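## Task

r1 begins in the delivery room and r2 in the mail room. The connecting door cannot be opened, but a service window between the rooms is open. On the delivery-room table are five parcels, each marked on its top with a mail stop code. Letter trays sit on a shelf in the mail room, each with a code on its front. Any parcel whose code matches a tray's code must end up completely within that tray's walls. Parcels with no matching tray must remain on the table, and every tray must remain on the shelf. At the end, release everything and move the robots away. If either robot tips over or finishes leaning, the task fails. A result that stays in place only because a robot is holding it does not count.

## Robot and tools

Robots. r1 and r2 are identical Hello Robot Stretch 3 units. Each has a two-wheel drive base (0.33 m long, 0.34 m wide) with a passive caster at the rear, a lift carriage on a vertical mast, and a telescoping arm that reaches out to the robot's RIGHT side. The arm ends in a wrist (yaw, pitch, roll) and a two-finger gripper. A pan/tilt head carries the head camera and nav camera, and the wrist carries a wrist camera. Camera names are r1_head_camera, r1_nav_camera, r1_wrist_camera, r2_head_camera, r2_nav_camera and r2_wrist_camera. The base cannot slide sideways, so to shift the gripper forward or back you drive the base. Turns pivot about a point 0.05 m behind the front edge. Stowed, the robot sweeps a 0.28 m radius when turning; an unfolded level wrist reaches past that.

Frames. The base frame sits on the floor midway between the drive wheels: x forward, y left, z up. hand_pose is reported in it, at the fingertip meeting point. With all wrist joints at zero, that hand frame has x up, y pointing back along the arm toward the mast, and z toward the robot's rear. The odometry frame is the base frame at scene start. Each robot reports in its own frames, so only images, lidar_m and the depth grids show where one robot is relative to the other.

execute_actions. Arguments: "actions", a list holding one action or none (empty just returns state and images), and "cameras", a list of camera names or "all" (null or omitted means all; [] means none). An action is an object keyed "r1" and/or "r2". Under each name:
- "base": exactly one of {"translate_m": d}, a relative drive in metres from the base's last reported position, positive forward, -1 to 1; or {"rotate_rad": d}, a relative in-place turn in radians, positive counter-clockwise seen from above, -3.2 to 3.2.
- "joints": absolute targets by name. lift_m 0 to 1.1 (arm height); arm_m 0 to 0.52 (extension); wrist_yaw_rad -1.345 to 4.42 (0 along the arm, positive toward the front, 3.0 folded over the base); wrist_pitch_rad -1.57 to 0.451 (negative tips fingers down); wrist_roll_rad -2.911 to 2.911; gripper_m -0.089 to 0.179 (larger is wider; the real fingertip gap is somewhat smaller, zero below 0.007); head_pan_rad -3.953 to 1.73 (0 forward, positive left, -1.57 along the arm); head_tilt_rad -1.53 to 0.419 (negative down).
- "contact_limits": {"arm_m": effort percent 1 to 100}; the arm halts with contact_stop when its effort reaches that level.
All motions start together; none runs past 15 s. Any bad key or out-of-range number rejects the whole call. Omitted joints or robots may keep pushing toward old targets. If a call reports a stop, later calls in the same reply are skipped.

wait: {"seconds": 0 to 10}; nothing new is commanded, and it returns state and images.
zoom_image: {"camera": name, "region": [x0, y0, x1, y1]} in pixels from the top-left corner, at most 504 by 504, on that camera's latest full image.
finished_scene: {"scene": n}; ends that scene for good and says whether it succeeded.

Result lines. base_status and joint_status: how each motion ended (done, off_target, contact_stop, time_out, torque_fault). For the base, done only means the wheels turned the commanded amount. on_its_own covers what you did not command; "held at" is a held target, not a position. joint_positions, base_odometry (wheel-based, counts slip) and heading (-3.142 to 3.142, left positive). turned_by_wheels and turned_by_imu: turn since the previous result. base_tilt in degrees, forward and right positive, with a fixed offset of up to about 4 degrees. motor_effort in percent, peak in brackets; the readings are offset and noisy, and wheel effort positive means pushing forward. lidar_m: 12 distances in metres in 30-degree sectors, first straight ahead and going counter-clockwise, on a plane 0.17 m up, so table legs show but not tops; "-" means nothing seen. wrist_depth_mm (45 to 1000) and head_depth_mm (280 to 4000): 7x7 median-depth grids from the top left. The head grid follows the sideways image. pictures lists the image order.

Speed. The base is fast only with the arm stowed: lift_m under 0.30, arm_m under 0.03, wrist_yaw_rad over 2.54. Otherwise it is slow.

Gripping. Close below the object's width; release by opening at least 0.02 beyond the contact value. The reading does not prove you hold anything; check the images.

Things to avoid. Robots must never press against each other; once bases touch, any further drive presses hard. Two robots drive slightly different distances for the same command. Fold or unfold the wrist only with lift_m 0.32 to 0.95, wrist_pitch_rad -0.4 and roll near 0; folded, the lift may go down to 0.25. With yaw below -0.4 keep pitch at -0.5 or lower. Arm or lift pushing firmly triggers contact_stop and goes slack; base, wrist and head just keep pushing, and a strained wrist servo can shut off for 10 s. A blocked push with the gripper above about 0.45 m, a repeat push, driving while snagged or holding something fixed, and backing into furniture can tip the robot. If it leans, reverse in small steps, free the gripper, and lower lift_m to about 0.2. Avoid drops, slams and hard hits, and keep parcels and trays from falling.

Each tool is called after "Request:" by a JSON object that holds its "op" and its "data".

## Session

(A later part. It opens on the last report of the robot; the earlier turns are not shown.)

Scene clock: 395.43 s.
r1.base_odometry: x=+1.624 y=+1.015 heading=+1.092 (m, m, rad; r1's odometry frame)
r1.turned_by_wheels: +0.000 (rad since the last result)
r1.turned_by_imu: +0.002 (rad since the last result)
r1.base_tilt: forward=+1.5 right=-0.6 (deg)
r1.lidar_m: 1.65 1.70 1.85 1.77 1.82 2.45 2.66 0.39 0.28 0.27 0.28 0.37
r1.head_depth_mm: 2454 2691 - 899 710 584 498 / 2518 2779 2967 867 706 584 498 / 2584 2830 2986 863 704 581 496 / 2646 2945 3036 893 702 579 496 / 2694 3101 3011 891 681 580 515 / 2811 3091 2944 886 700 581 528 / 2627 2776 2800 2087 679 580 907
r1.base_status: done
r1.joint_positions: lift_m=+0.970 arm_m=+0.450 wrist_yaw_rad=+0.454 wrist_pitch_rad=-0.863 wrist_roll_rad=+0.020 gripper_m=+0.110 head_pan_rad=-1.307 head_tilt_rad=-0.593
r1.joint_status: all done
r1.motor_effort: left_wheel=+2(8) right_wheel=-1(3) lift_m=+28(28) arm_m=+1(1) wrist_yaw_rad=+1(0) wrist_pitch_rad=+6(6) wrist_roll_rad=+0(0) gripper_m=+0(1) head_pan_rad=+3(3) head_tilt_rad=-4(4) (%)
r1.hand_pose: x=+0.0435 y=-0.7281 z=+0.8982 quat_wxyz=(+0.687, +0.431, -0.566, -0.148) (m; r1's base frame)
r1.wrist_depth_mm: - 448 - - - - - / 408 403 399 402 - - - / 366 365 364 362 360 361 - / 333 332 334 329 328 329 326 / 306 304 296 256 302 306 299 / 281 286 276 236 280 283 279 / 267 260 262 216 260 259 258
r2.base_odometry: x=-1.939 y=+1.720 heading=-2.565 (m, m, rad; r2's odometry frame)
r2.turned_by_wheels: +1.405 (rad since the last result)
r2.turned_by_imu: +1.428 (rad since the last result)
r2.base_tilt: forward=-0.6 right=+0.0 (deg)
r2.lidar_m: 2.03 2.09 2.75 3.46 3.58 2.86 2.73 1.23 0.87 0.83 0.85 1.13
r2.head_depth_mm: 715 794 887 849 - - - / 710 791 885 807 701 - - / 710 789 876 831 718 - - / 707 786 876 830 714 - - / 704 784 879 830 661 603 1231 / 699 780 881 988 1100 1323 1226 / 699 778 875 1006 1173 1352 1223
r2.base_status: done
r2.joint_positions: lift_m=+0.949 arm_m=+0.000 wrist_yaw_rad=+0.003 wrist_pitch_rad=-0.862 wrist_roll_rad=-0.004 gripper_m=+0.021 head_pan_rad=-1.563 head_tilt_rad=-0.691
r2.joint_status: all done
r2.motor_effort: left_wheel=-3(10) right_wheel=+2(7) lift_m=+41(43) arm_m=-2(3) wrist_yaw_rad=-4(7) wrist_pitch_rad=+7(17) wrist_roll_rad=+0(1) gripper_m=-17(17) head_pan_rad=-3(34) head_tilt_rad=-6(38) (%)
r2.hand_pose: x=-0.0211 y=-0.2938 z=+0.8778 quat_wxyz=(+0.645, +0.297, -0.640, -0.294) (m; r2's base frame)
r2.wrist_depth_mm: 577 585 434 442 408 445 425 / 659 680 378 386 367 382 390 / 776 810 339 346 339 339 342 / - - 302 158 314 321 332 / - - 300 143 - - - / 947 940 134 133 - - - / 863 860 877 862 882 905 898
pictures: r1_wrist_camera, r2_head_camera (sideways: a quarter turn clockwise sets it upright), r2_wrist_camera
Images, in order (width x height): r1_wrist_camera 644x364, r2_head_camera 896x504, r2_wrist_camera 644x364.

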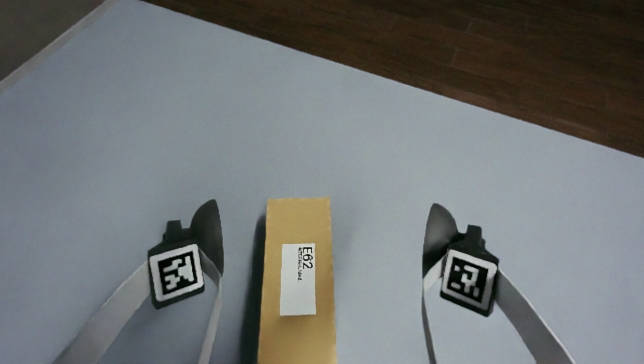

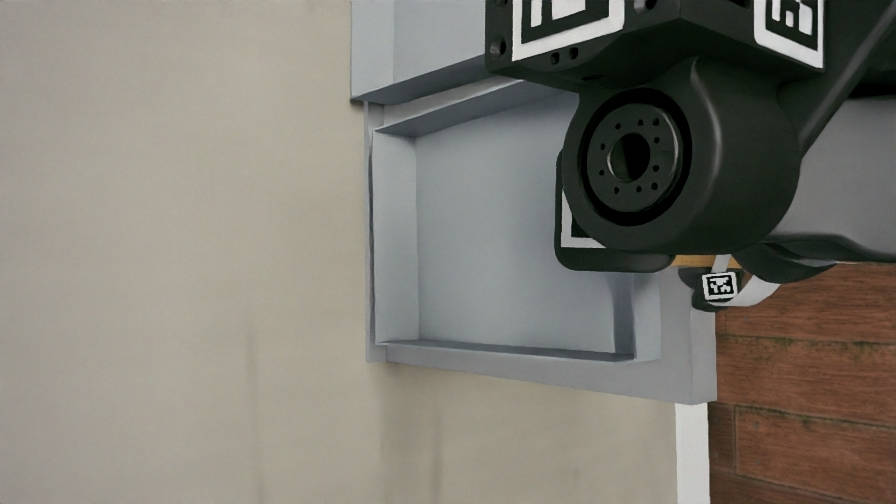

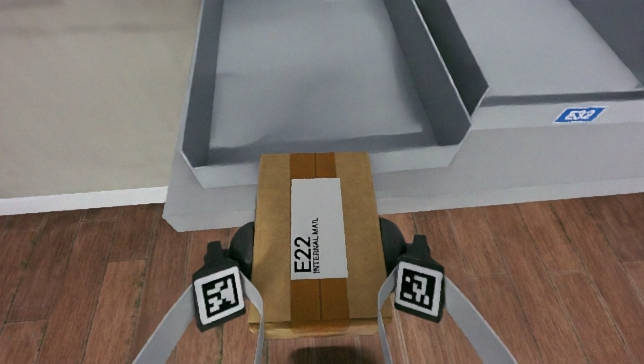

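Request:
{"op": "execute_actions", "data": {"actions": [{"r1": {"base": {"translate_m": -0.22}, "joints": {"arm_m": 0.22, "wrist_yaw_rad": 0.0, "head_pan_rad": -2.2, "head_tilt_rad": -0.75}}, "r2": {"joints": {"arm_m": 0.24, "head_pan_rad": -2.1, "head_tilt_rad": -0.75}}}], "cameras": ["r1_head_camera", "r2_wrist_camera", "r2_head_camera"]}}

Scene clock: 405.50 s.
r1.base_odometry: x=+1.523 y=+0.820 heading=+1.092 (m, m, rad; r1's odometry frame)
r1.turned_by_wheels: +0.000 (rad since the last result)
r1.turned_by_imu: +0.001 (rad since the last result)
r1.base_tilt: forward=+1.5 right=-0.6 (deg)
r1.lidar_m: 1.86 1.92 1.84 1.76 1.81 2.44 2.44 0.40 0.29 0.27 0.28 0.38
r1.head_depth_mm: 2611 2777 965 - - - 1121 / 2909 2979 972 - - 1243 1139 / 3233 3033 - - 594 1305 1141 / 3256 3031 - - 606 1247 1102 / 3056 3163 - 702 618 553 1124 / 2808 - 850 743 619 530 1124 / 2681 - 860 721 617 529 491
r1.base_status: done
r1.joint_positions: lift_m=+0.970 arm_m=+0.220 wrist_yaw_rad=+0.001 wrist_pitch_rad=-0.863 wrist_roll_rad=+0.020 gripper_m=+0.110 head_pan_rad=-2.193 head_tilt_rad=-0.740
r1.joint_status: all done
r1.motor_effort: left_wheel=+3(2) right_wheel=-1(5) lift_m=+28(28) arm_m=-3(3) wrist_yaw_rad=-1(2) wrist_pitch_rad=+6(6) wrist_roll_rad=+0(0) gripper_m=+0(0) head_pan_rad=-3(43) head_tilt_rad=-6(24) (%)
r1.hand_pose: x=-0.0214 y=-0.5135 z=+0.8982 quat_wxyz=(+0.636, +0.293, -0.648, -0.299) (m; r1's base frame)
r1.wrist_depth_mm: 450 453 453 453 455 445 443 / 341 402 405 402 403 399 400 / 326 362 364 365 361 361 361 / 331 331 331 330 328 329 329 / 304 309 303 304 303 304 305 / 284 284 282 281 279 284 280 / 265 261 261 260 259 262 260
r2.base_odometry: x=-1.939 y=+1.720 heading=-2.565 (m, m, rad; r2's odometry frame)
r2.turned_by_wheels: +0.000 (rad since the last result)
r2.turned_by_imu: +0.000 (rad since the last result)
r2.base_tilt: forward=-0.6 right=+0.1 (deg)
r2.lidar_m: 2.03 2.08 2.74 3.47 3.54 2.86 2.73 1.23 0.87 0.83 0.85 1.13
r2.head_depth_mm: 1036 1192 950 802 - - - / 974 1086 984 792 - - 1188 / 912 1028 977 - - 1322 1203 / 861 965 972 - 679 1373 1202 / 808 890 - - 649 1369 1202 / 769 827 - 742 645 1324 1201 / 729 - - 754 646 593 1193
r2.base_status: not commanded
r2.joint_positions: lift_m=+0.949 arm_m=+0.240 wrist_yaw_rad=+0.002 wrist_pitch_rad=-0.862 wrist_roll_rad=-0.004 gripper_m=+0.021 head_pan_rad=-2.093 head_tilt_rad=-0.741
r2.joint_status: all done
r2.motor_effort: left_wheel=-4(3) right_wheel=+2(2) lift_m=+41(41) arm_m=+3(3) wrist_yaw_rad=-2(3) wrist_pitch_rad=+7(7) wrist_roll_rad=+0(1) gripper_m=-17(17) head_pan_rad=-2(24) head_tilt_rad=-6(17) (%)
r2.hand_pose: x=-0.0213 y=-0.5331 z=+0.8777 quat_wxyz=(+0.644, +0.297, -0.640, -0.295) (m; r2's base frame)
r2.wrist_depth_mm: 340 352 361 371 382 369 380 / 396 400 332 340 344 378 391 / 468 474 341 344 331 335 347 / 570 575 304 158 304 263 314 / 771 711 275 144 281 244 284 / 919 258 134 132 - 232 256 / 883 867 234 232 238 212 210
pictures: r1_head_camera (sideways: a quarter turn clockwise sets it upright), r2_head_camera (sideways: a quarter turn clockwise sets it upright), r2_wrist_camera
Images, in order (width x height): r1_head_camera 896x504, r2_head_camera 896x504, r2_wrist_camera 644x364.

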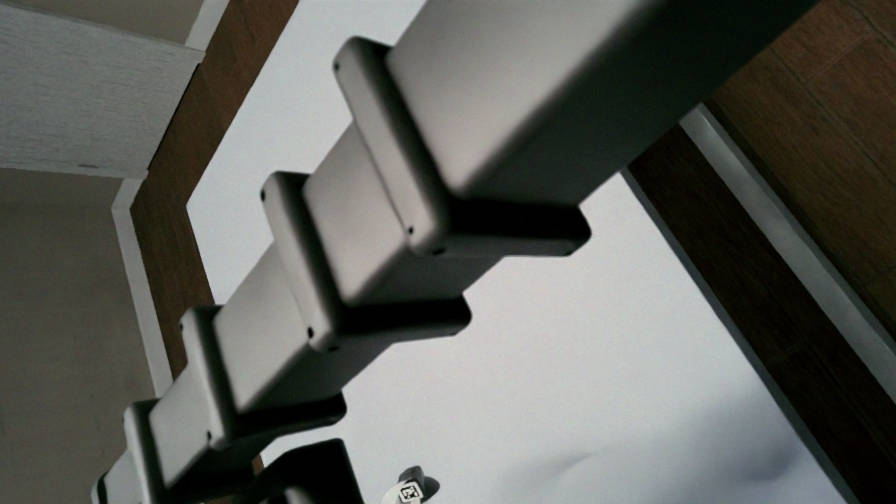

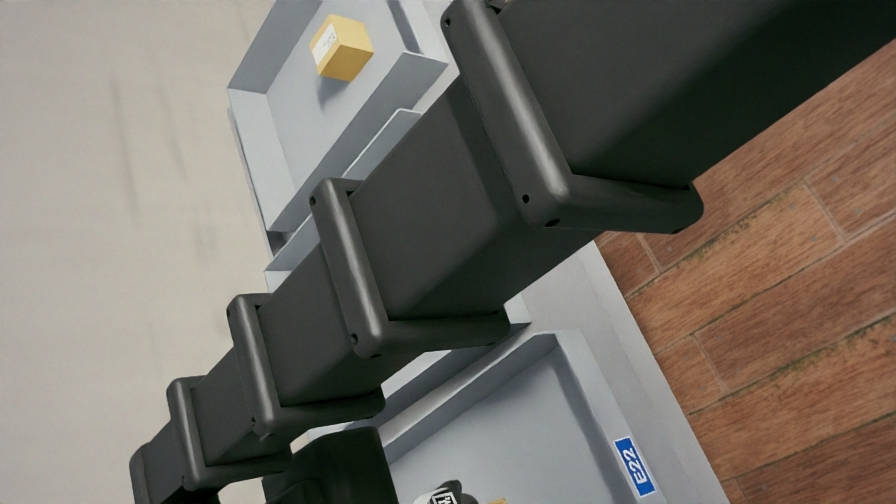

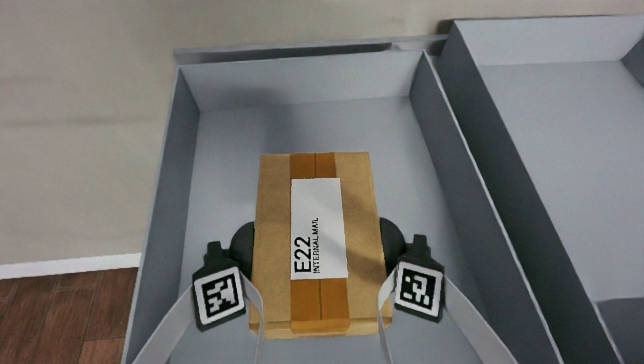

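Request:
{"op": "execute_actions", "data": {"actions": [{"r1": {"base": {"translate_m": -0.08}, "joints": {"arm_m": 0.14}}, "r2": {"joints": {"lift_m": 0.875}}}], "cameras": ["r2_wrist_camera"]}}

Scene clock: 408.57 s.
r1.base_odometry: x=+1.486 y=+0.749 heading=+1.092 (m, m, rad; r1's odometry frame)
r1.turned_by_wheels: +0.000 (rad since the last result)
r1.turned_by_imu: +0.001 (rad since the last result)
r1.base_tilt: forward=+1.5 right=-0.5 (deg)
r1.lidar_m: 1.94 2.01 1.84 1.76 1.81 2.44 2.36 0.40 0.29 0.28 0.29 0.38
r1.head_depth_mm: 2508 2733 2301 - - - 1125 / 2792 2874 1004 - - 1236 1139 / 3132 3070 999 - 591 1300 1136 / 3248 3126 - - 605 1245 1096 / 3027 3166 - 720 619 554 1104 / 2824 3081 - 709 617 531 1117 / 2701 - - - 616 529 491
r1.base_status: done
r1.joint_positions: lift_m=+0.970 arm_m=+0.140 wrist_yaw_rad=+0.001 wrist_pitch_rad=-0.863 wrist_roll_rad=+0.020 gripper_m=+0.110 head_pan_rad=-2.193 head_tilt_rad=-0.741
r1.joint_status: all done
r1.motor_effort: left_wheel=+3(2) right_wheel=-1(5) lift_m=+27(28) arm_m=-3(2) wrist_yaw_rad=-1(0) wrist_pitch_rad=+6(6) wrist_roll_rad=+0(0) gripper_m=-1(0) head_pan_rad=-3(3) head_tilt_rad=-6(6) (%)
r1.hand_pose: x=-0.0214 y=-0.4335 z=+0.8982 quat_wxyz=(+0.636, +0.293, -0.648, -0.299) (m; r1's base frame)
r1.wrist_depth_mm: 429 455 453 455 446 451 446 / 386 405 406 406 395 397 398 / 368 366 368 365 361 361 366 / 334 327 333 331 329 326 329 / 303 302 305 306 303 306 300 / 281 285 281 280 282 284 280 / 263 262 262 261 263 259 260
r2.base_odometry: x=-1.939 y=+1.720 heading=-2.565 (m, m, rad; r2's odometry frame)
r2.turned_by_wheels: +0.000 (rad since the last result)
r2.turned_by_imu: +0.000 (rad since the last result)
r2.base_tilt: forward=-0.5 right=+0.1 (deg)
r2.lidar_m: 2.03 2.08 2.74 3.46 3.58 2.86 2.72 1.23 0.87 0.83 0.85 1.13
r2.head_depth_mm: 1042 1192 950 792 1613 1411 - / 976 1082 976 763 1610 - - / 911 1026 908 781 704 - 1162 / 859 964 941 803 - 1348 1192 / 811 903 941 - 632 1373 1204 / 768 855 915 - 645 1316 1198 / 729 805 - - 636 592 1199
r2.base_status: not commanded
r2.joint_positions: lift_m=+0.876 arm_m=+0.240 wrist_yaw_rad=+0.002 wrist_pitch_rad=-0.863 wrist_roll_rad=-0.004 gripper_m=+0.021 head_pan_rad=-2.093 head_tilt_rad=-0.741
r2.joint_status: all done
r2.motor_effort: left_wheel=-3(3) right_wheel=+3(2) lift_m=+13(35) arm_m=+2(2) wrist_yaw_rad=-3(2) wrist_pitch_rad=+7(7) wrist_roll_rad=+0(0) gripper_m=-18(17) head_pan_rad=-2(2) head_tilt_rad=-6(5) (%)
r2.hand_pose: x=-0.0213 y=-0.5331 z=+0.8041 quat_wxyz=(+0.644, +0.297, -0.640, -0.295) (m; r2's base frame)
r2.wrist_depth_mm: 340 269 275 284 286 245 330 / 395 246 282 281 282 228 277 / 462 213 249 251 251 208 201 / 566 209 225 157 227 210 171 / 671 198 199 144 206 202 163 / 150 183 134 131 - 188 150 / 141 169 172 168 173 175 152
pictures: r2_wrist_camera
Images, in order (width x height): r2_wrist_camera 644x364.

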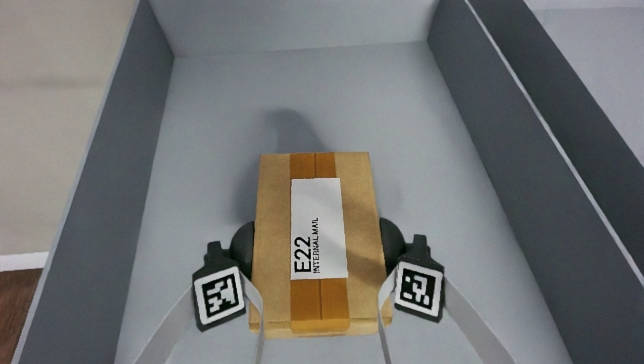

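Request:
{"op": "execute_actions", "data": {"actions": [{"r1": {"base": {"translate_m": -0.03}}, "r2": {"joints": {"lift_m": 0.869}}}], "cameras": []}}

Request:
{"op": "execute_actions", "data": {"actions": [{"r1": {"base": {"translate_m": -0.07}}, "r2": {"joints": {"gripper_m": 0.1}}}], "cameras": ["r2_wrist_camera"]}}

Request:
{"op": "execute_actions", "data": {"actions": [{"r1": {"base": {"translate_m": -0.08}, "joints": {"wrist_yaw_rad": -0.4, "arm_m": 0.08}}, "r2": {"joints": {"lift_m": 0.95}}}], "cameras": ["r2_wrist_camera", "r1_wrist_camera"]}}

Scene clock: 412.10 s.
r1.base_odometry: x=+1.472 y=+0.722 heading=+1.092 (m, m, rad; r1's odometry frame)
r1.turned_by_wheels: +0.000 (rad since the last result)
r1.turned_by_imu: +0.001 (rad since the last result)
r1.base_tilt: forward=+1.6 right=-0.7 (deg)
r1.lidar_m: 1.98 2.04 1.84 1.76 1.82 2.44 2.33 0.40 0.29 0.28 0.29 0.38
r1.head_depth_mm: 2470 2659 2356 - - - 1127 / 2742 2944 1681 - - 1242 1145 / 3098 2987 1005 - 590 1306 1147 / 3250 3115 - - 604 1250 1103 / 3017 3148 - 721 618 553 1106 / 2867 3092 - 708 617 531 1119 / 2670 - - - 617 531 1078
r1.base_status: done
r1.joint_positions: lift_m=+0.970 arm_m=+0.140 wrist_yaw_rad=+0.001 wrist_pitch_rad=-0.863 wrist_roll_rad=+0.020 gripper_m=+0.110 head_pan_rad=-2.193 head_tilt_rad=-0.741
r1.joint_status: not commanded
r1.motor_effort: left_wheel=+3(3) right_wheel=-1(4) lift_m=+27(28) arm_m=-3(2) wrist_yaw_rad=+0(0) wrist_pitch_rad=+6(6) wrist_roll_rad=+0(0) gripper_m=+0(0) head_pan_rad=-4(3) head_tilt_rad=-5(6) (%)
r1.hand_pose: x=-0.0214 y=-0.4335 z=+0.8982 quat_wxyz=(+0.636, +0.293, -0.648, -0.299) (m; r1's base frame)
r1.wrist_depth_mm: 453 459 454 451 452 451 449 / 394 401 405 405 402 399 403 / 365 366 365 363 362 361 363 / 334 331 330 329 331 331 329 / 305 304 306 304 302 306 303 / 282 286 281 282 280 284 279 / 266 261 261 262 260 260 260
r2.base_odometry: x=-1.939 y=+1.720 heading=-2.565 (m, m, rad; r2's odometry frame)
r2.turned_by_wheels: +0.000 (rad since the last result)
r2.turned_by_imu: +0.000 (rad since the last result)
r2.base_tilt: forward=-0.5 right=+0.0 (deg)
r2.lidar_m: 2.03 2.08 2.74 3.47 3.57 2.86 2.73 1.23 0.88 0.83 0.86 1.14
r2.head_depth_mm: 1042 1189 946 793 1614 1412 - / 969 1086 978 765 1571 - - / 910 1028 909 772 709 - 1164 / 857 966 942 802 - 1322 1195 / 811 908 939 - 629 1371 1197 / 766 853 916 - 646 1321 1196 / 728 805 848 - 631 593 1196
r2.base_status: not commanded
r2.joint_positions: lift_m=+0.870 arm_m=+0.240 wrist_yaw_rad=+0.002 wrist_pitch_rad=-0.863 wrist_roll_rad=-0.004 gripper_m=+0.021 head_pan_rad=-2.093 head_tilt_rad=-0.741
r2.joint_status: all done
r2.motor_effort: left_wheel=-4(4) right_wheel=+2(2) lift_m=+13(12) arm_m=+2(3) wrist_yaw_rad=-2(2) wrist_pitch_rad=+8(8) wrist_roll_rad=+0(0) gripper_m=-17(17) head_pan_rad=-2(2) head_tilt_rad=-6(6) (%)
r2.hand_pose: x=-0.0213 y=-0.5330 z=+0.7980 quat_wxyz=(+0.644, +0.297, -0.640, -0.295) (m; r2's base frame)
r2.wrist_depth_mm: 344 263 273 283 284 232 316 / 392 239 271 270 274 222 263 / 460 213 243 243 245 205 184 / 537 208 218 157 219 210 167 / 155 192 196 144 200 196 155 / 144 179 134 132 - 182 150 / 139 165 166 163 167 169 152
pictures: none
No camera images: the call's "cameras" was empty. Leave "cameras" out to get every camera's image.

Scene clock: 414.20 s.
r1.base_odometry: x=+1.440 y=+0.660 heading=+1.092 (m, m, rad; r1's odometry frame)
r1.turned_by_wheels: +0.000 (rad since the last result)
r1.turned_by_imu: +0.000 (rad since the last result)
r1.base_tilt: forward=+1.6 right=-0.7 (deg)
r1.lidar_m: 2.05 2.11 1.84 1.76 1.82 2.36 2.26 0.41 0.29 0.28 0.29 0.39
r1.head_depth_mm: 2413 2614 2386 - - - 1131 / 2656 2804 2455 - - 1250 1148 / 2985 2973 1022 - 592 1306 1142 / 3254 3154 - - 603 1254 1098 / 3030 3223 - 722 620 553 1103 / 2836 3132 - 711 618 531 1117 / 2684 - - - 617 530 1079
r1.base_status: done
r1.joint_positions: lift_m=+0.970 arm_m=+0.140 wrist_yaw_rad=+0.001 wrist_pitch_rad=-0.863 wrist_roll_rad=+0.020 gripper_m=+0.110 head_pan_rad=-2.193 head_tilt_rad=-0.741
r1.joint_status: not commanded
r1.motor_effort: left_wheel=+3(2) right_wheel=-1(4) lift_m=+28(28) arm_m=-3(2) wrist_yaw_rad=+0(0) wrist_pitch_rad=+6(6) wrist_roll_rad=+0(0) gripper_m=+0(0) head_pan_rad=-3(4) head_tilt_rad=-6(6) (%)
r1.hand_pose: x=-0.0214 y=-0.4335 z=+0.8982 quat_wxyz=(+0.636, +0.293, -0.648, -0.299) (m; r1's base frame)
r1.wrist_depth_mm: 455 456 455 446 450 451 452 / 404 403 404 403 404 400 396 / 363 367 367 363 365 362 361 / 332 334 330 333 330 330 330 / 308 305 305 304 303 306 303 / 282 286 280 281 279 284 272 / 267 262 262 261 261 262 260
r2.base_odometry: x=-1.939 y=+1.720 heading=-2.565 (m, m, rad; r2's odometry frame)
r2.turned_by_wheels: +0.000 (rad since the last result)
r2.turned_by_imu: +0.000 (rad since the last result)
r2.base_tilt: forward=-0.7 right=+0.1 (deg)
r2.lidar_m: 2.02 2.08 2.75 3.47 3.55 2.87 2.73 1.23 0.87 0.83 0.85 1.13
r2.head_depth_mm: 1039 1194 953 791 1609 1406 - / 972 1085 980 764 1567 - - / 912 1024 908 772 707 - 1160 / 858 963 938 802 - 1316 1191 / 810 908 939 - 627 1361 1203 / 768 854 915 - 648 1320 1197 / 727 804 847 - 638 594 1196
r2.base_status: not commanded
r2.joint_positions: lift_m=+0.870 arm_m=+0.240 wrist_yaw_rad=+0.002 wrist_pitch_rad=-0.863 wrist_roll_rad=-0.004 gripper_m=+0.100 head_pan_rad=-2.093 head_tilt_rad=-0.741
r2.joint_status: all done
r2.motor_effort: left_wheel=-4(3) right_wheel=+2(2) lift_m=+12(12) arm_m=+3(2) wrist_yaw_rad=-2(2) wrist_pitch_rad=+7(7) wrist_roll_rad=+1(1) gripper_m=+0(82) head_pan_rad=-3(2) head_tilt_rad=-6(6) (%)
r2.hand_pose: x=-0.0213 y=-0.5330 z=+0.7980 quat_wxyz=(+0.644, +0.297, -0.640, -0.295) (m; r2's base frame)
r2.wrist_depth_mm: 343 262 273 284 284 238 313 / 398 238 273 275 274 223 264 / 454 214 244 245 244 205 183 / 527 208 218 160 220 210 167 / 154 190 199 147 199 196 155 / 144 178 139 135 176 182 150 / 140 166 166 162 167 168 151
pictures: r2_wrist_camera
Images, in order (width x height): r2_wrist_camera 644x364.

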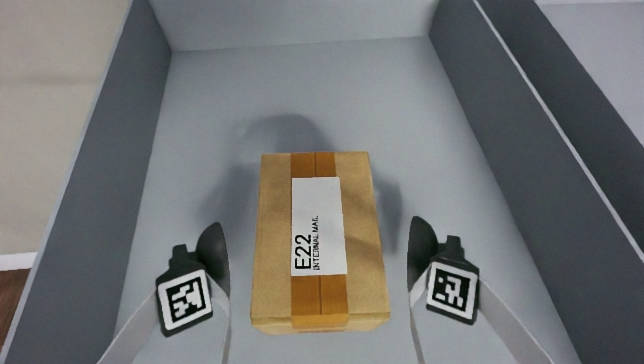

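Scene clock: 415.97 s.
r1.base_odometry: x=+1.403 y=+0.589 heading=+1.092 (m, m, rad; r1's odometry frame)
r1.turned_by_wheels: +0.000 (rad since the last result)
r1.turned_by_imu: +0.000 (rad since the last result)
r1.base_tilt: forward=+1.5 right=-0.6 (deg)
r1.lidar_m: 0.96 2.19 1.84 1.76 1.81 2.28 2.18 0.41 0.29 0.28 0.29 0.39
r1.head_depth_mm: 2320 2550 2396 - - - 1122 / 2577 2767 2473 - - 1227 1151 / 2873 2984 2435 - 591 1302 1139 / 3203 2991 - - 606 1253 1104 / 2988 3215 - 636 604 554 1103 / 2812 3061 - - 586 532 1139 / 2671 2885 - - - 531 1084
r1.base_status: done
r1.joint_positions: lift_m=+0.970 arm_m=+0.080 wrist_yaw_rad=-0.398 wrist_pitch_rad=-0.863 wrist_roll_rad=+0.020 gripper_m=+0.110 head_pan_rad=-2.193 head_tilt_rad=-0.741
r1.joint_status: all done
r1.motor_effort: left_wheel=+3(4) right_wheel=-1(4) lift_m=+28(28) arm_m=-3(2) wrist_yaw_rad=-1(3) wrist_pitch_rad=+6(6) wrist_roll_rad=+0(0) gripper_m=+0(0) head_pan_rad=-3(3) head_tilt_rad=-6(6) (%)
r1.hand_pose: x=-0.0791 y=-0.3618 z=+0.8982 quat_wxyz=(+0.564, +0.159, -0.693, -0.419) (m; r1's base frame)
r1.wrist_depth_mm: 457 452 455 450 453 448 - / 409 400 406 405 400 400 401 / 363 365 364 364 365 362 359 / 330 334 332 332 297 329 333 / 305 304 304 301 303 304 302 / 283 285 281 280 283 284 285 / 266 260 262 261 260 260 925
r2.base_odometry: x=-1.939 y=+1.720 heading=-2.565 (m, m, rad; r2's odometry frame)
r2.turned_by_wheels: +0.000 (rad since the last result)
r2.turned_by_imu: +0.000 (rad since the last result)
r2.base_tilt: forward=-0.5 right=+0.1 (deg)
r2.lidar_m: 2.03 2.09 2.74 3.48 3.58 2.87 2.73 1.23 0.87 0.83 0.85 1.13
r2.head_depth_mm: 1041 1192 951 802 - - - / 970 1083 982 791 - - 1183 / 913 1028 974 - - 1325 1206 / 859 961 974 - 679 1366 1195 / 809 894 - - 650 1374 1197 / 770 828 - 744 647 1318 1196 / 729 - - 754 634 593 1198
r2.base_status: not commanded
r2.joint_positions: lift_m=+0.949 arm_m=+0.240 wrist_yaw_rad=+0.002 wrist_pitch_rad=-0.863 wrist_roll_rad=-0.004 gripper_m=+0.100 head_pan_rad=-2.093 head_tilt_rad=-0.741
r2.joint_status: all done
r2.motor_effort: left_wheel=-3(4) right_wheel=+2(2) lift_m=+41(43) arm_m=+2(2) wrist_yaw_rad=-3(2) wrist_pitch_rad=+8(7) wrist_roll_rad=+0(0) gripper_m=+0(0) head_pan_rad=-3(3) head_tilt_rad=-6(6) (%)
r2.hand_pose: x=-0.0213 y=-0.5330 z=+0.8777 quat_wxyz=(+0.644, +0.297, -0.640, -0.295) (m; r2's base frame)
r2.wrist_depth_mm: 343 353 360 374 376 378 378 / 397 397 332 337 350 379 389 / 476 471 343 345 333 331 341 / 591 566 310 310 305 264 309 / 769 714 282 228 288 244 283 / 923 937 258 210 260 231 256 / 898 238 237 199 239 230 211
pictures: r1_wrist_camera, r2_wrist_camera
Images, in order (width x height): r1_wrist_camera 644x364, r2_wrist_camera 644x364.

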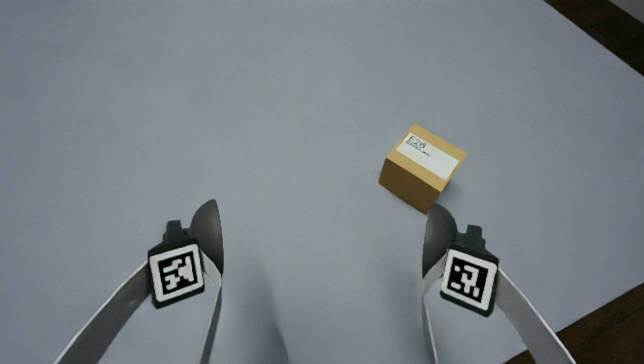

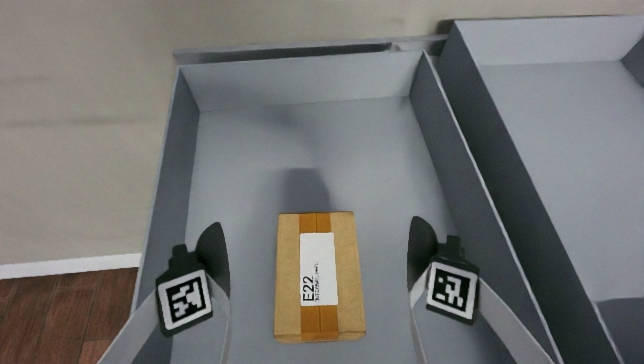

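Request:
{"op": "zoom_image", "data": {"camera": "r1_wrist_camera", "region": [375, 115, 475, 215]}}

Region (375, 115, 475, 215) of r1_wrist_camera's 644x364 image, scaled by 5.040.

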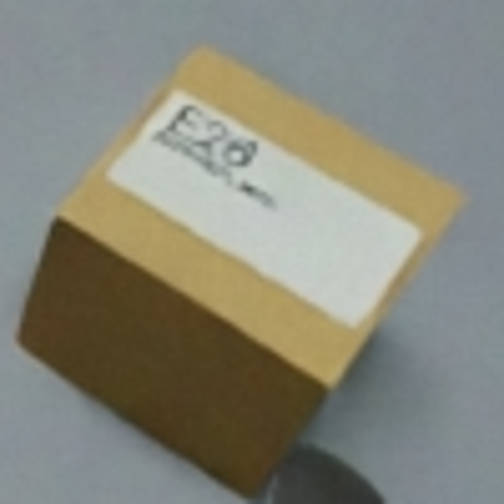

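Request:
{"op": "execute_actions", "data": {"actions": [{"r1": {"joints": {"arm_m": 0.0, "wrist_yaw_rad": 0.0, "lift_m": 1.0}}, "r2": {"joints": {"arm_m": 0.0, "wrist_yaw_rad": -0.45, "head_pan_rad": -2.0, "head_tilt_rad": -0.7}}}], "cameras": ["r2_wrist_camera", "r2_head_camera", "r2_nav_camera", "r1_nav_camera"]}}

Scene clock: 420.63 s.
r1.base_odometry: x=+1.403 y=+0.589 heading=+1.092 (m, m, rad; r1's odometry frame)
r1.turned_by_wheels: +0.000 (rad since the last result)
r1.turned_by_imu: +0.001 (rad since the last result)
r1.base_tilt: forward=+1.5 right=-0.6 (deg)
r1.lidar_m: 0.96 2.19 1.84 1.76 1.81 2.28 2.18 0.41 0.29 0.28 0.29 0.39
r1.head_depth_mm: 2358 2516 - - - 1280 1152 / 2541 2796 - - 985 1233 1145 / 2867 3080 - - - 1279 1136 / 3186 3231 - - - 1243 1102 / 3008 3120 - - - 1220 1095 / 2841 3083 - - - - 1122 / 2682 2929 - - - - 1100
r1.base_status: not commanded
r1.joint_positions: lift_m=+1.000 arm_m=+0.000 wrist_yaw_rad=-0.001 wrist_pitch_rad=-0.863 wrist_roll_rad=+0.020 gripper_m=+0.110 head_pan_rad=-2.193 head_tilt_rad=-0.741
r1.joint_status: all done
r1.motor_effort: left_wheel=+4(3) right_wheel=-1(1) lift_m=+28(27) arm_m=-3(2) wrist_yaw_rad=+2(3) wrist_pitch_rad=+6(6) wrist_roll_rad=+0(0) gripper_m=+0(0) head_pan_rad=-3(3) head_tilt_rad=-6(6) (%)
r1.hand_pose: x=-0.0218 y=-0.2936 z=+0.9282 quat_wxyz=(+0.636, +0.292, -0.649, -0.299) (m; r1's base frame)
r1.wrist_depth_mm: 504 502 500 495 503 500 493 / 448 453 445 445 438 448 440 / 406 403 407 404 398 396 397 / 366 365 369 366 364 348 363 / 336 337 336 336 337 337 337 / 311 318 309 308 310 314 310 / 291 293 294 297 296 296 295
r2.base_odometry: x=-1.939 y=+1.720 heading=-2.565 (m, m, rad; r2's odometry frame)
r2.turned_by_wheels: +0.000 (rad since the last result)
r2.turned_by_imu: +0.000 (rad since the last result)
r2.base_tilt: forward=-0.6 right=-0.1 (deg)
r2.lidar_m: 2.03 2.09 2.75 3.47 3.57 2.87 2.73 1.23 0.87 0.83 0.85 1.13
r2.head_depth_mm: 940 1073 1039 806 - - - / 890 1011 1005 836 - - 1224 / 849 951 967 873 - - - / 809 899 967 869 - - - / 770 858 927 866 - - - / 739 814 895 822 - - - / 706 777 855 806 635 - -
r2.base_status: not commanded
r2.joint_positions: lift_m=+0.949 arm_m=+0.000 wrist_yaw_rad=-0.447 wrist_pitch_rad=-0.863 wrist_roll_rad=-0.004 gripper_m=+0.100 head_pan_rad=-2.007 head_tilt_rad=-0.705
r2.joint_status: all done
r2.motor_effort: left_wheel=-4(3) right_wheel=+2(2) lift_m=+40(40) arm_m=-2(4) wrist_yaw_rad=-3(5) wrist_pitch_rad=+7(8) wrist_roll_rad=+0(0) gripper_m=+0(1) head_pan_rad=+2(10) head_tilt_rad=+2(10) (%)
r2.hand_pose: x=-0.0858 y=-0.2789 z=+0.8777 quat_wxyz=(+0.562, +0.147, -0.690, -0.431) (m; r2's base frame)
r2.wrist_depth_mm: 402 430 425 445 451 427 476 / 375 320 387 358 387 414 - / 331 326 346 340 369 - - / 299 312 308 331 - - - / 258 278 324 - - - - / 264 282 - - - - - / 862 910 892 890 895 877 897
pictures: r1_nav_camera (sideways: a quarter turn counterclockwise sets it upright), r2_head_camera (sideways: a quarter turn clockwise sets it upright), r2_nav_camera (sideways: a quarter turn counterclockwise sets it upright), r2_wrist_camera
Images, in order (width x height): r1_nav_camera 672x504, r2_head_camera 896x504, r2_nav_camera 672x504, r2_wrist_camera 644x364.

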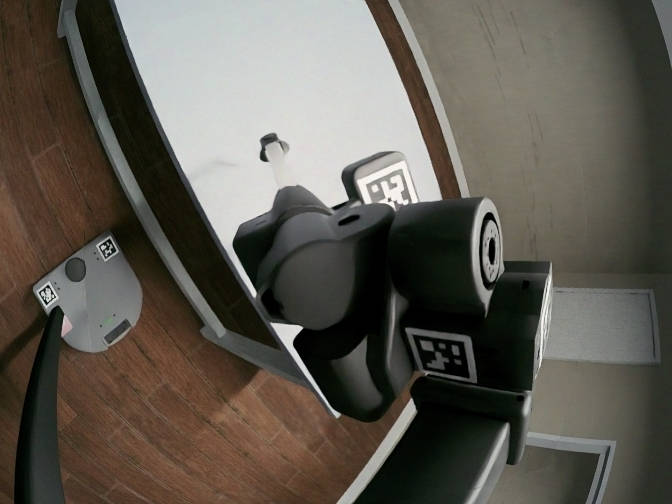

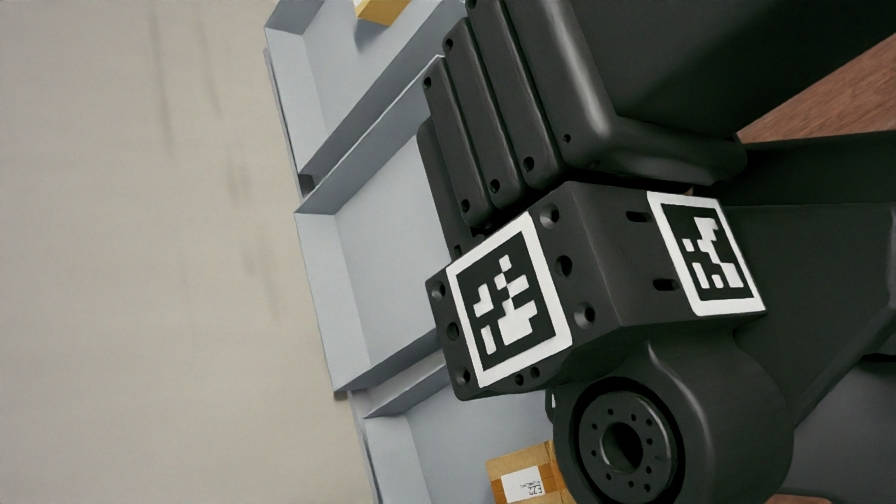

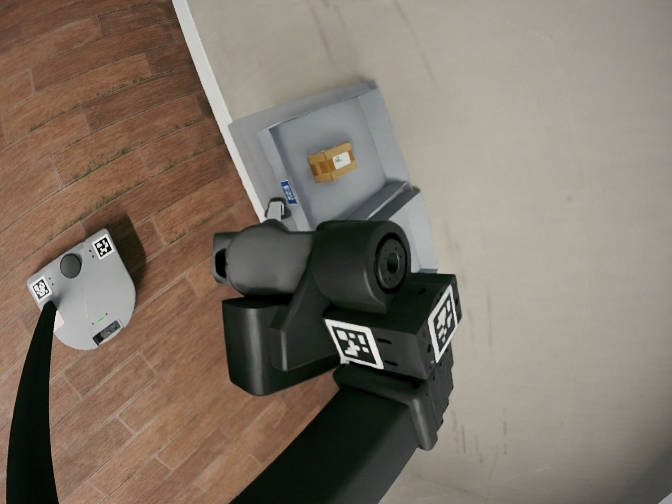

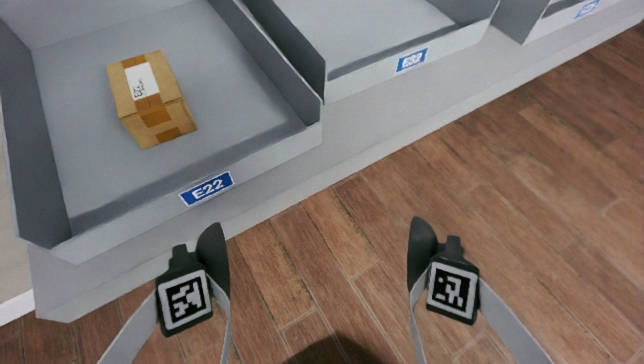

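Request:
{"op": "zoom_image", "data": {"camera": "r2_wrist_camera", "region": [370, 30, 460, 95]}}

Region (370, 30, 460, 95) of r2_wrist_camera's 644x364 image, scaled by 5.600.

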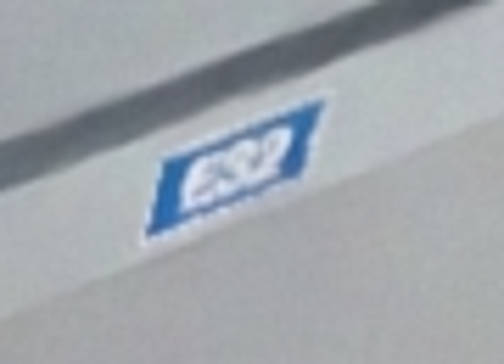

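Request:
{"op": "execute_actions", "data": {"actions": [{"r1": {"joints": {"wrist_yaw_rad": 1.5, "head_pan_rad": -1.57, "head_tilt_rad": -0.6}}, "r2": {"joints": {"lift_m": 0.72, "wrist_yaw_rad": 0.0, "head_pan_rad": -2.1, "head_tilt_rad": -0.65}}}], "cameras": ["r2_head_camera", "r1_nav_camera"]}}

Scene clock: 426.93 s.
r1.base_odometry: x=+1.403 y=+0.589 heading=+1.092 (m, m, rad; r1's odometry frame)
r1.turned_by_wheels: +0.000 (rad since the last result)
r1.turned_by_imu: +0.002 (rad since the last result)
r1.base_tilt: forward=+1.5 right=-0.6 (deg)
r1.lidar_m: 0.96 2.19 1.84 1.76 1.81 2.28 2.18 0.41 0.29 0.28 0.29 0.39
r1.head_depth_mm: 2580 2937 2939 - - - 505 / 2577 2874 2907 951 - - 1127 / 2581 2836 2872 946 - - - / 2591 2900 2922 877 695 605 - / 2551 2824 2850 875 693 605 - / 2541 2844 2883 871 692 - - / 2559 2841 2860 870 693 - 1133
r1.base_status: not commanded
r1.joint_positions: lift_m=+1.000 arm_m=+0.000 wrist_yaw_rad=+1.498 wrist_pitch_rad=-0.863 wrist_roll_rad=+0.020 gripper_m=+0.110 head_pan_rad=-1.577 head_tilt_rad=-0.606
r1.joint_status: all done
r1.motor_effort: left_wheel=+3(3) right_wheel=+0(1) lift_m=+28(28) arm_m=-3(2) wrist_yaw_rad=+2(2) wrist_pitch_rad=+6(6) wrist_roll_rad=+0(0) gripper_m=+0(0) head_pan_rad=+3(39) head_tilt_rad=+4(22) (%)
r1.hand_pose: x=+0.1266 y=-0.1562 z=+0.9282 quat_wxyz=(+0.669, +0.656, -0.275, +0.214) (m; r1's base frame)
r1.wrist_depth_mm: - - - - 496 495 499 / - - - - 443 441 440 / - - - - 398 399 398 / - - - - 364 365 363 / - - - - 346 336 334 / - - - - 328 314 311 / 986 964 973 967 769 286 289
r2.base_odometry: x=-1.939 y=+1.720 heading=-2.565 (m, m, rad; r2's odometry frame)
r2.turned_by_wheels: +0.000 (rad since the last result)
r2.turned_by_imu: +0.000 (rad since the last result)
r2.base_tilt: forward=-0.6 right=-0.1 (deg)
r2.lidar_m: 2.03 2.09 2.75 3.46 3.56 2.87 2.73 1.23 0.88 0.83 0.85 1.13
r2.head_depth_mm: 1017 1162 1235 878 1634 1458 1254 / 955 1073 1088 814 775 1449 1252 / 895 996 1054 845 727 1447 1273 / 844 935 1005 874 701 1414 1286 / 797 878 965 868 685 642 1279 / 754 830 910 843 681 601 1269 / 719 783 864 835 700 578 1238
r2.base_status: not commanded
r2.joint_positions: lift_m=+0.721 arm_m=+0.000 wrist_yaw_rad=-0.003 wrist_pitch_rad=-0.863 wrist_roll_rad=-0.004 gripper_m=+0.100 head_pan_rad=-2.093 head_tilt_rad=-0.656
r2.joint_status: all done
r2.motor_effort: left_wheel=-3(4) right_wheel=+2(2) lift_m=+12(34) arm_m=-3(2) wrist_yaw_rad=+2(6) wrist_pitch_rad=+7(8) wrist_roll_rad=+1(0) gripper_m=+0(1) head_pan_rad=-3(10) head_tilt_rad=+3(12) (%)
r2.hand_pose: x=-0.0221 y=-0.2936 z=+0.6491 quat_wxyz=(+0.643, +0.295, -0.641, -0.296) (m; r2's base frame)
r2.wrist_depth_mm: 578 581 180 616 644 669 683 / 661 684 716 732 759 790 805 / 780 801 829 869 880 981 - / 904 855 911 906 915 943 914 / 796 807 822 825 843 814 832 / 757 732 761 736 749 767 770 / 705 704 706 691 703 701 692
pictures: r1_nav_camera (sideways: a quarter turn counterclockwise sets it upright), r2_head_camera (sideways: a quarter turn clockwise sets it upright)
Images, in order (width x height): r1_nav_camera 672x504, r2_head_camera 896x504.

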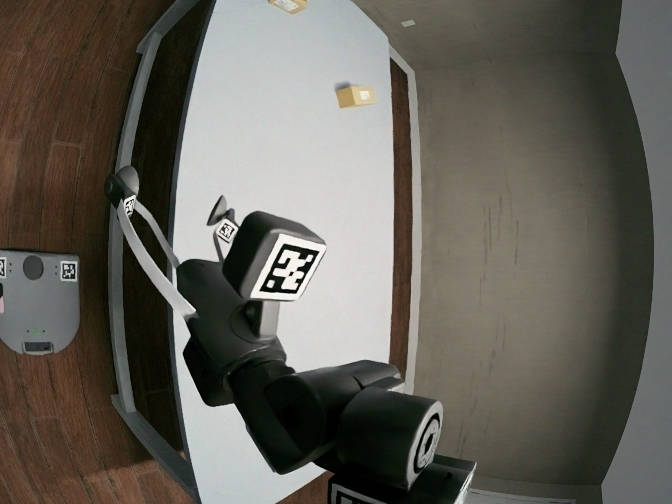

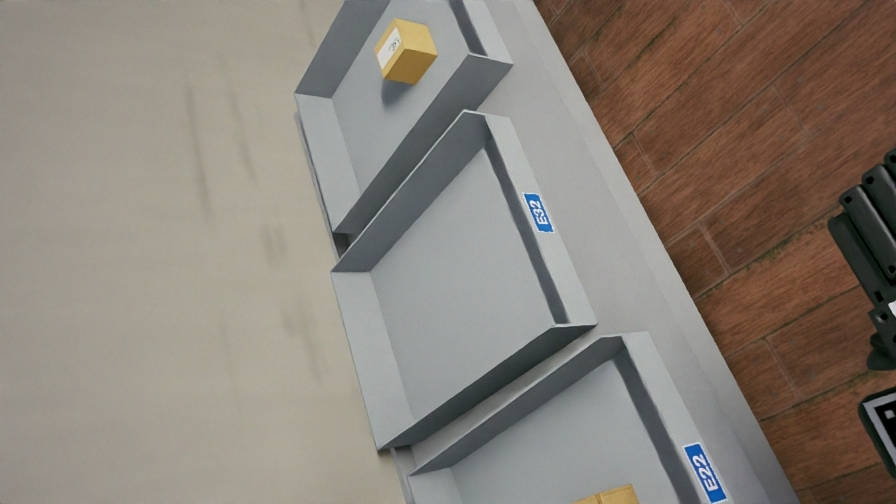

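Request:
{"op": "zoom_image", "data": {"camera": "r2_head_camera", "region": [490, 170, 590, 260]}}

Request:
{"op": "zoom_image", "data": {"camera": "r2_head_camera", "region": [350, 0, 470, 100]}}

Region (490, 170, 590, 260) of r2_head_camera's 896x504 image, scaled by 5.040, with more detail than that image has; it fills the top 454 rows of this view, and the rest is white.

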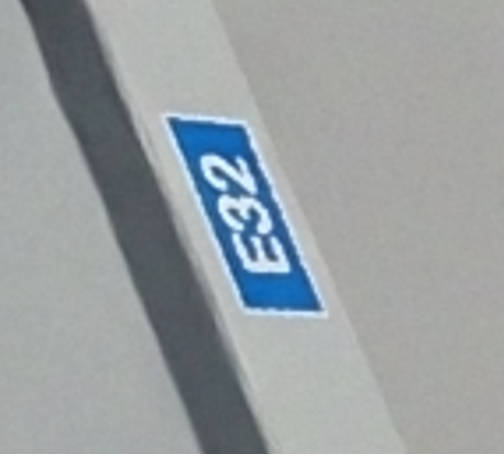

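Region (350, 0, 470, 100) of r2_head_camera's 896x504 image, scaled by 4.200, with more detail than that image has.

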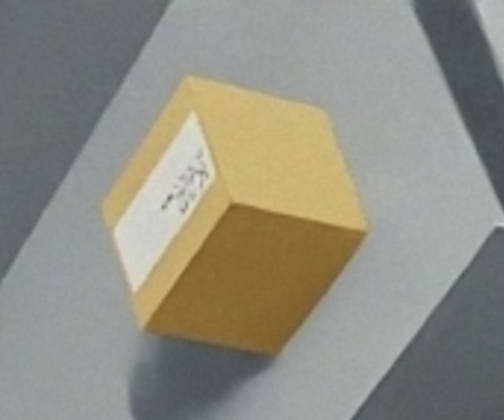

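Request:
{"op": "finished_scene", "data": {"scene": 1}}

The scene is finished: the task was done.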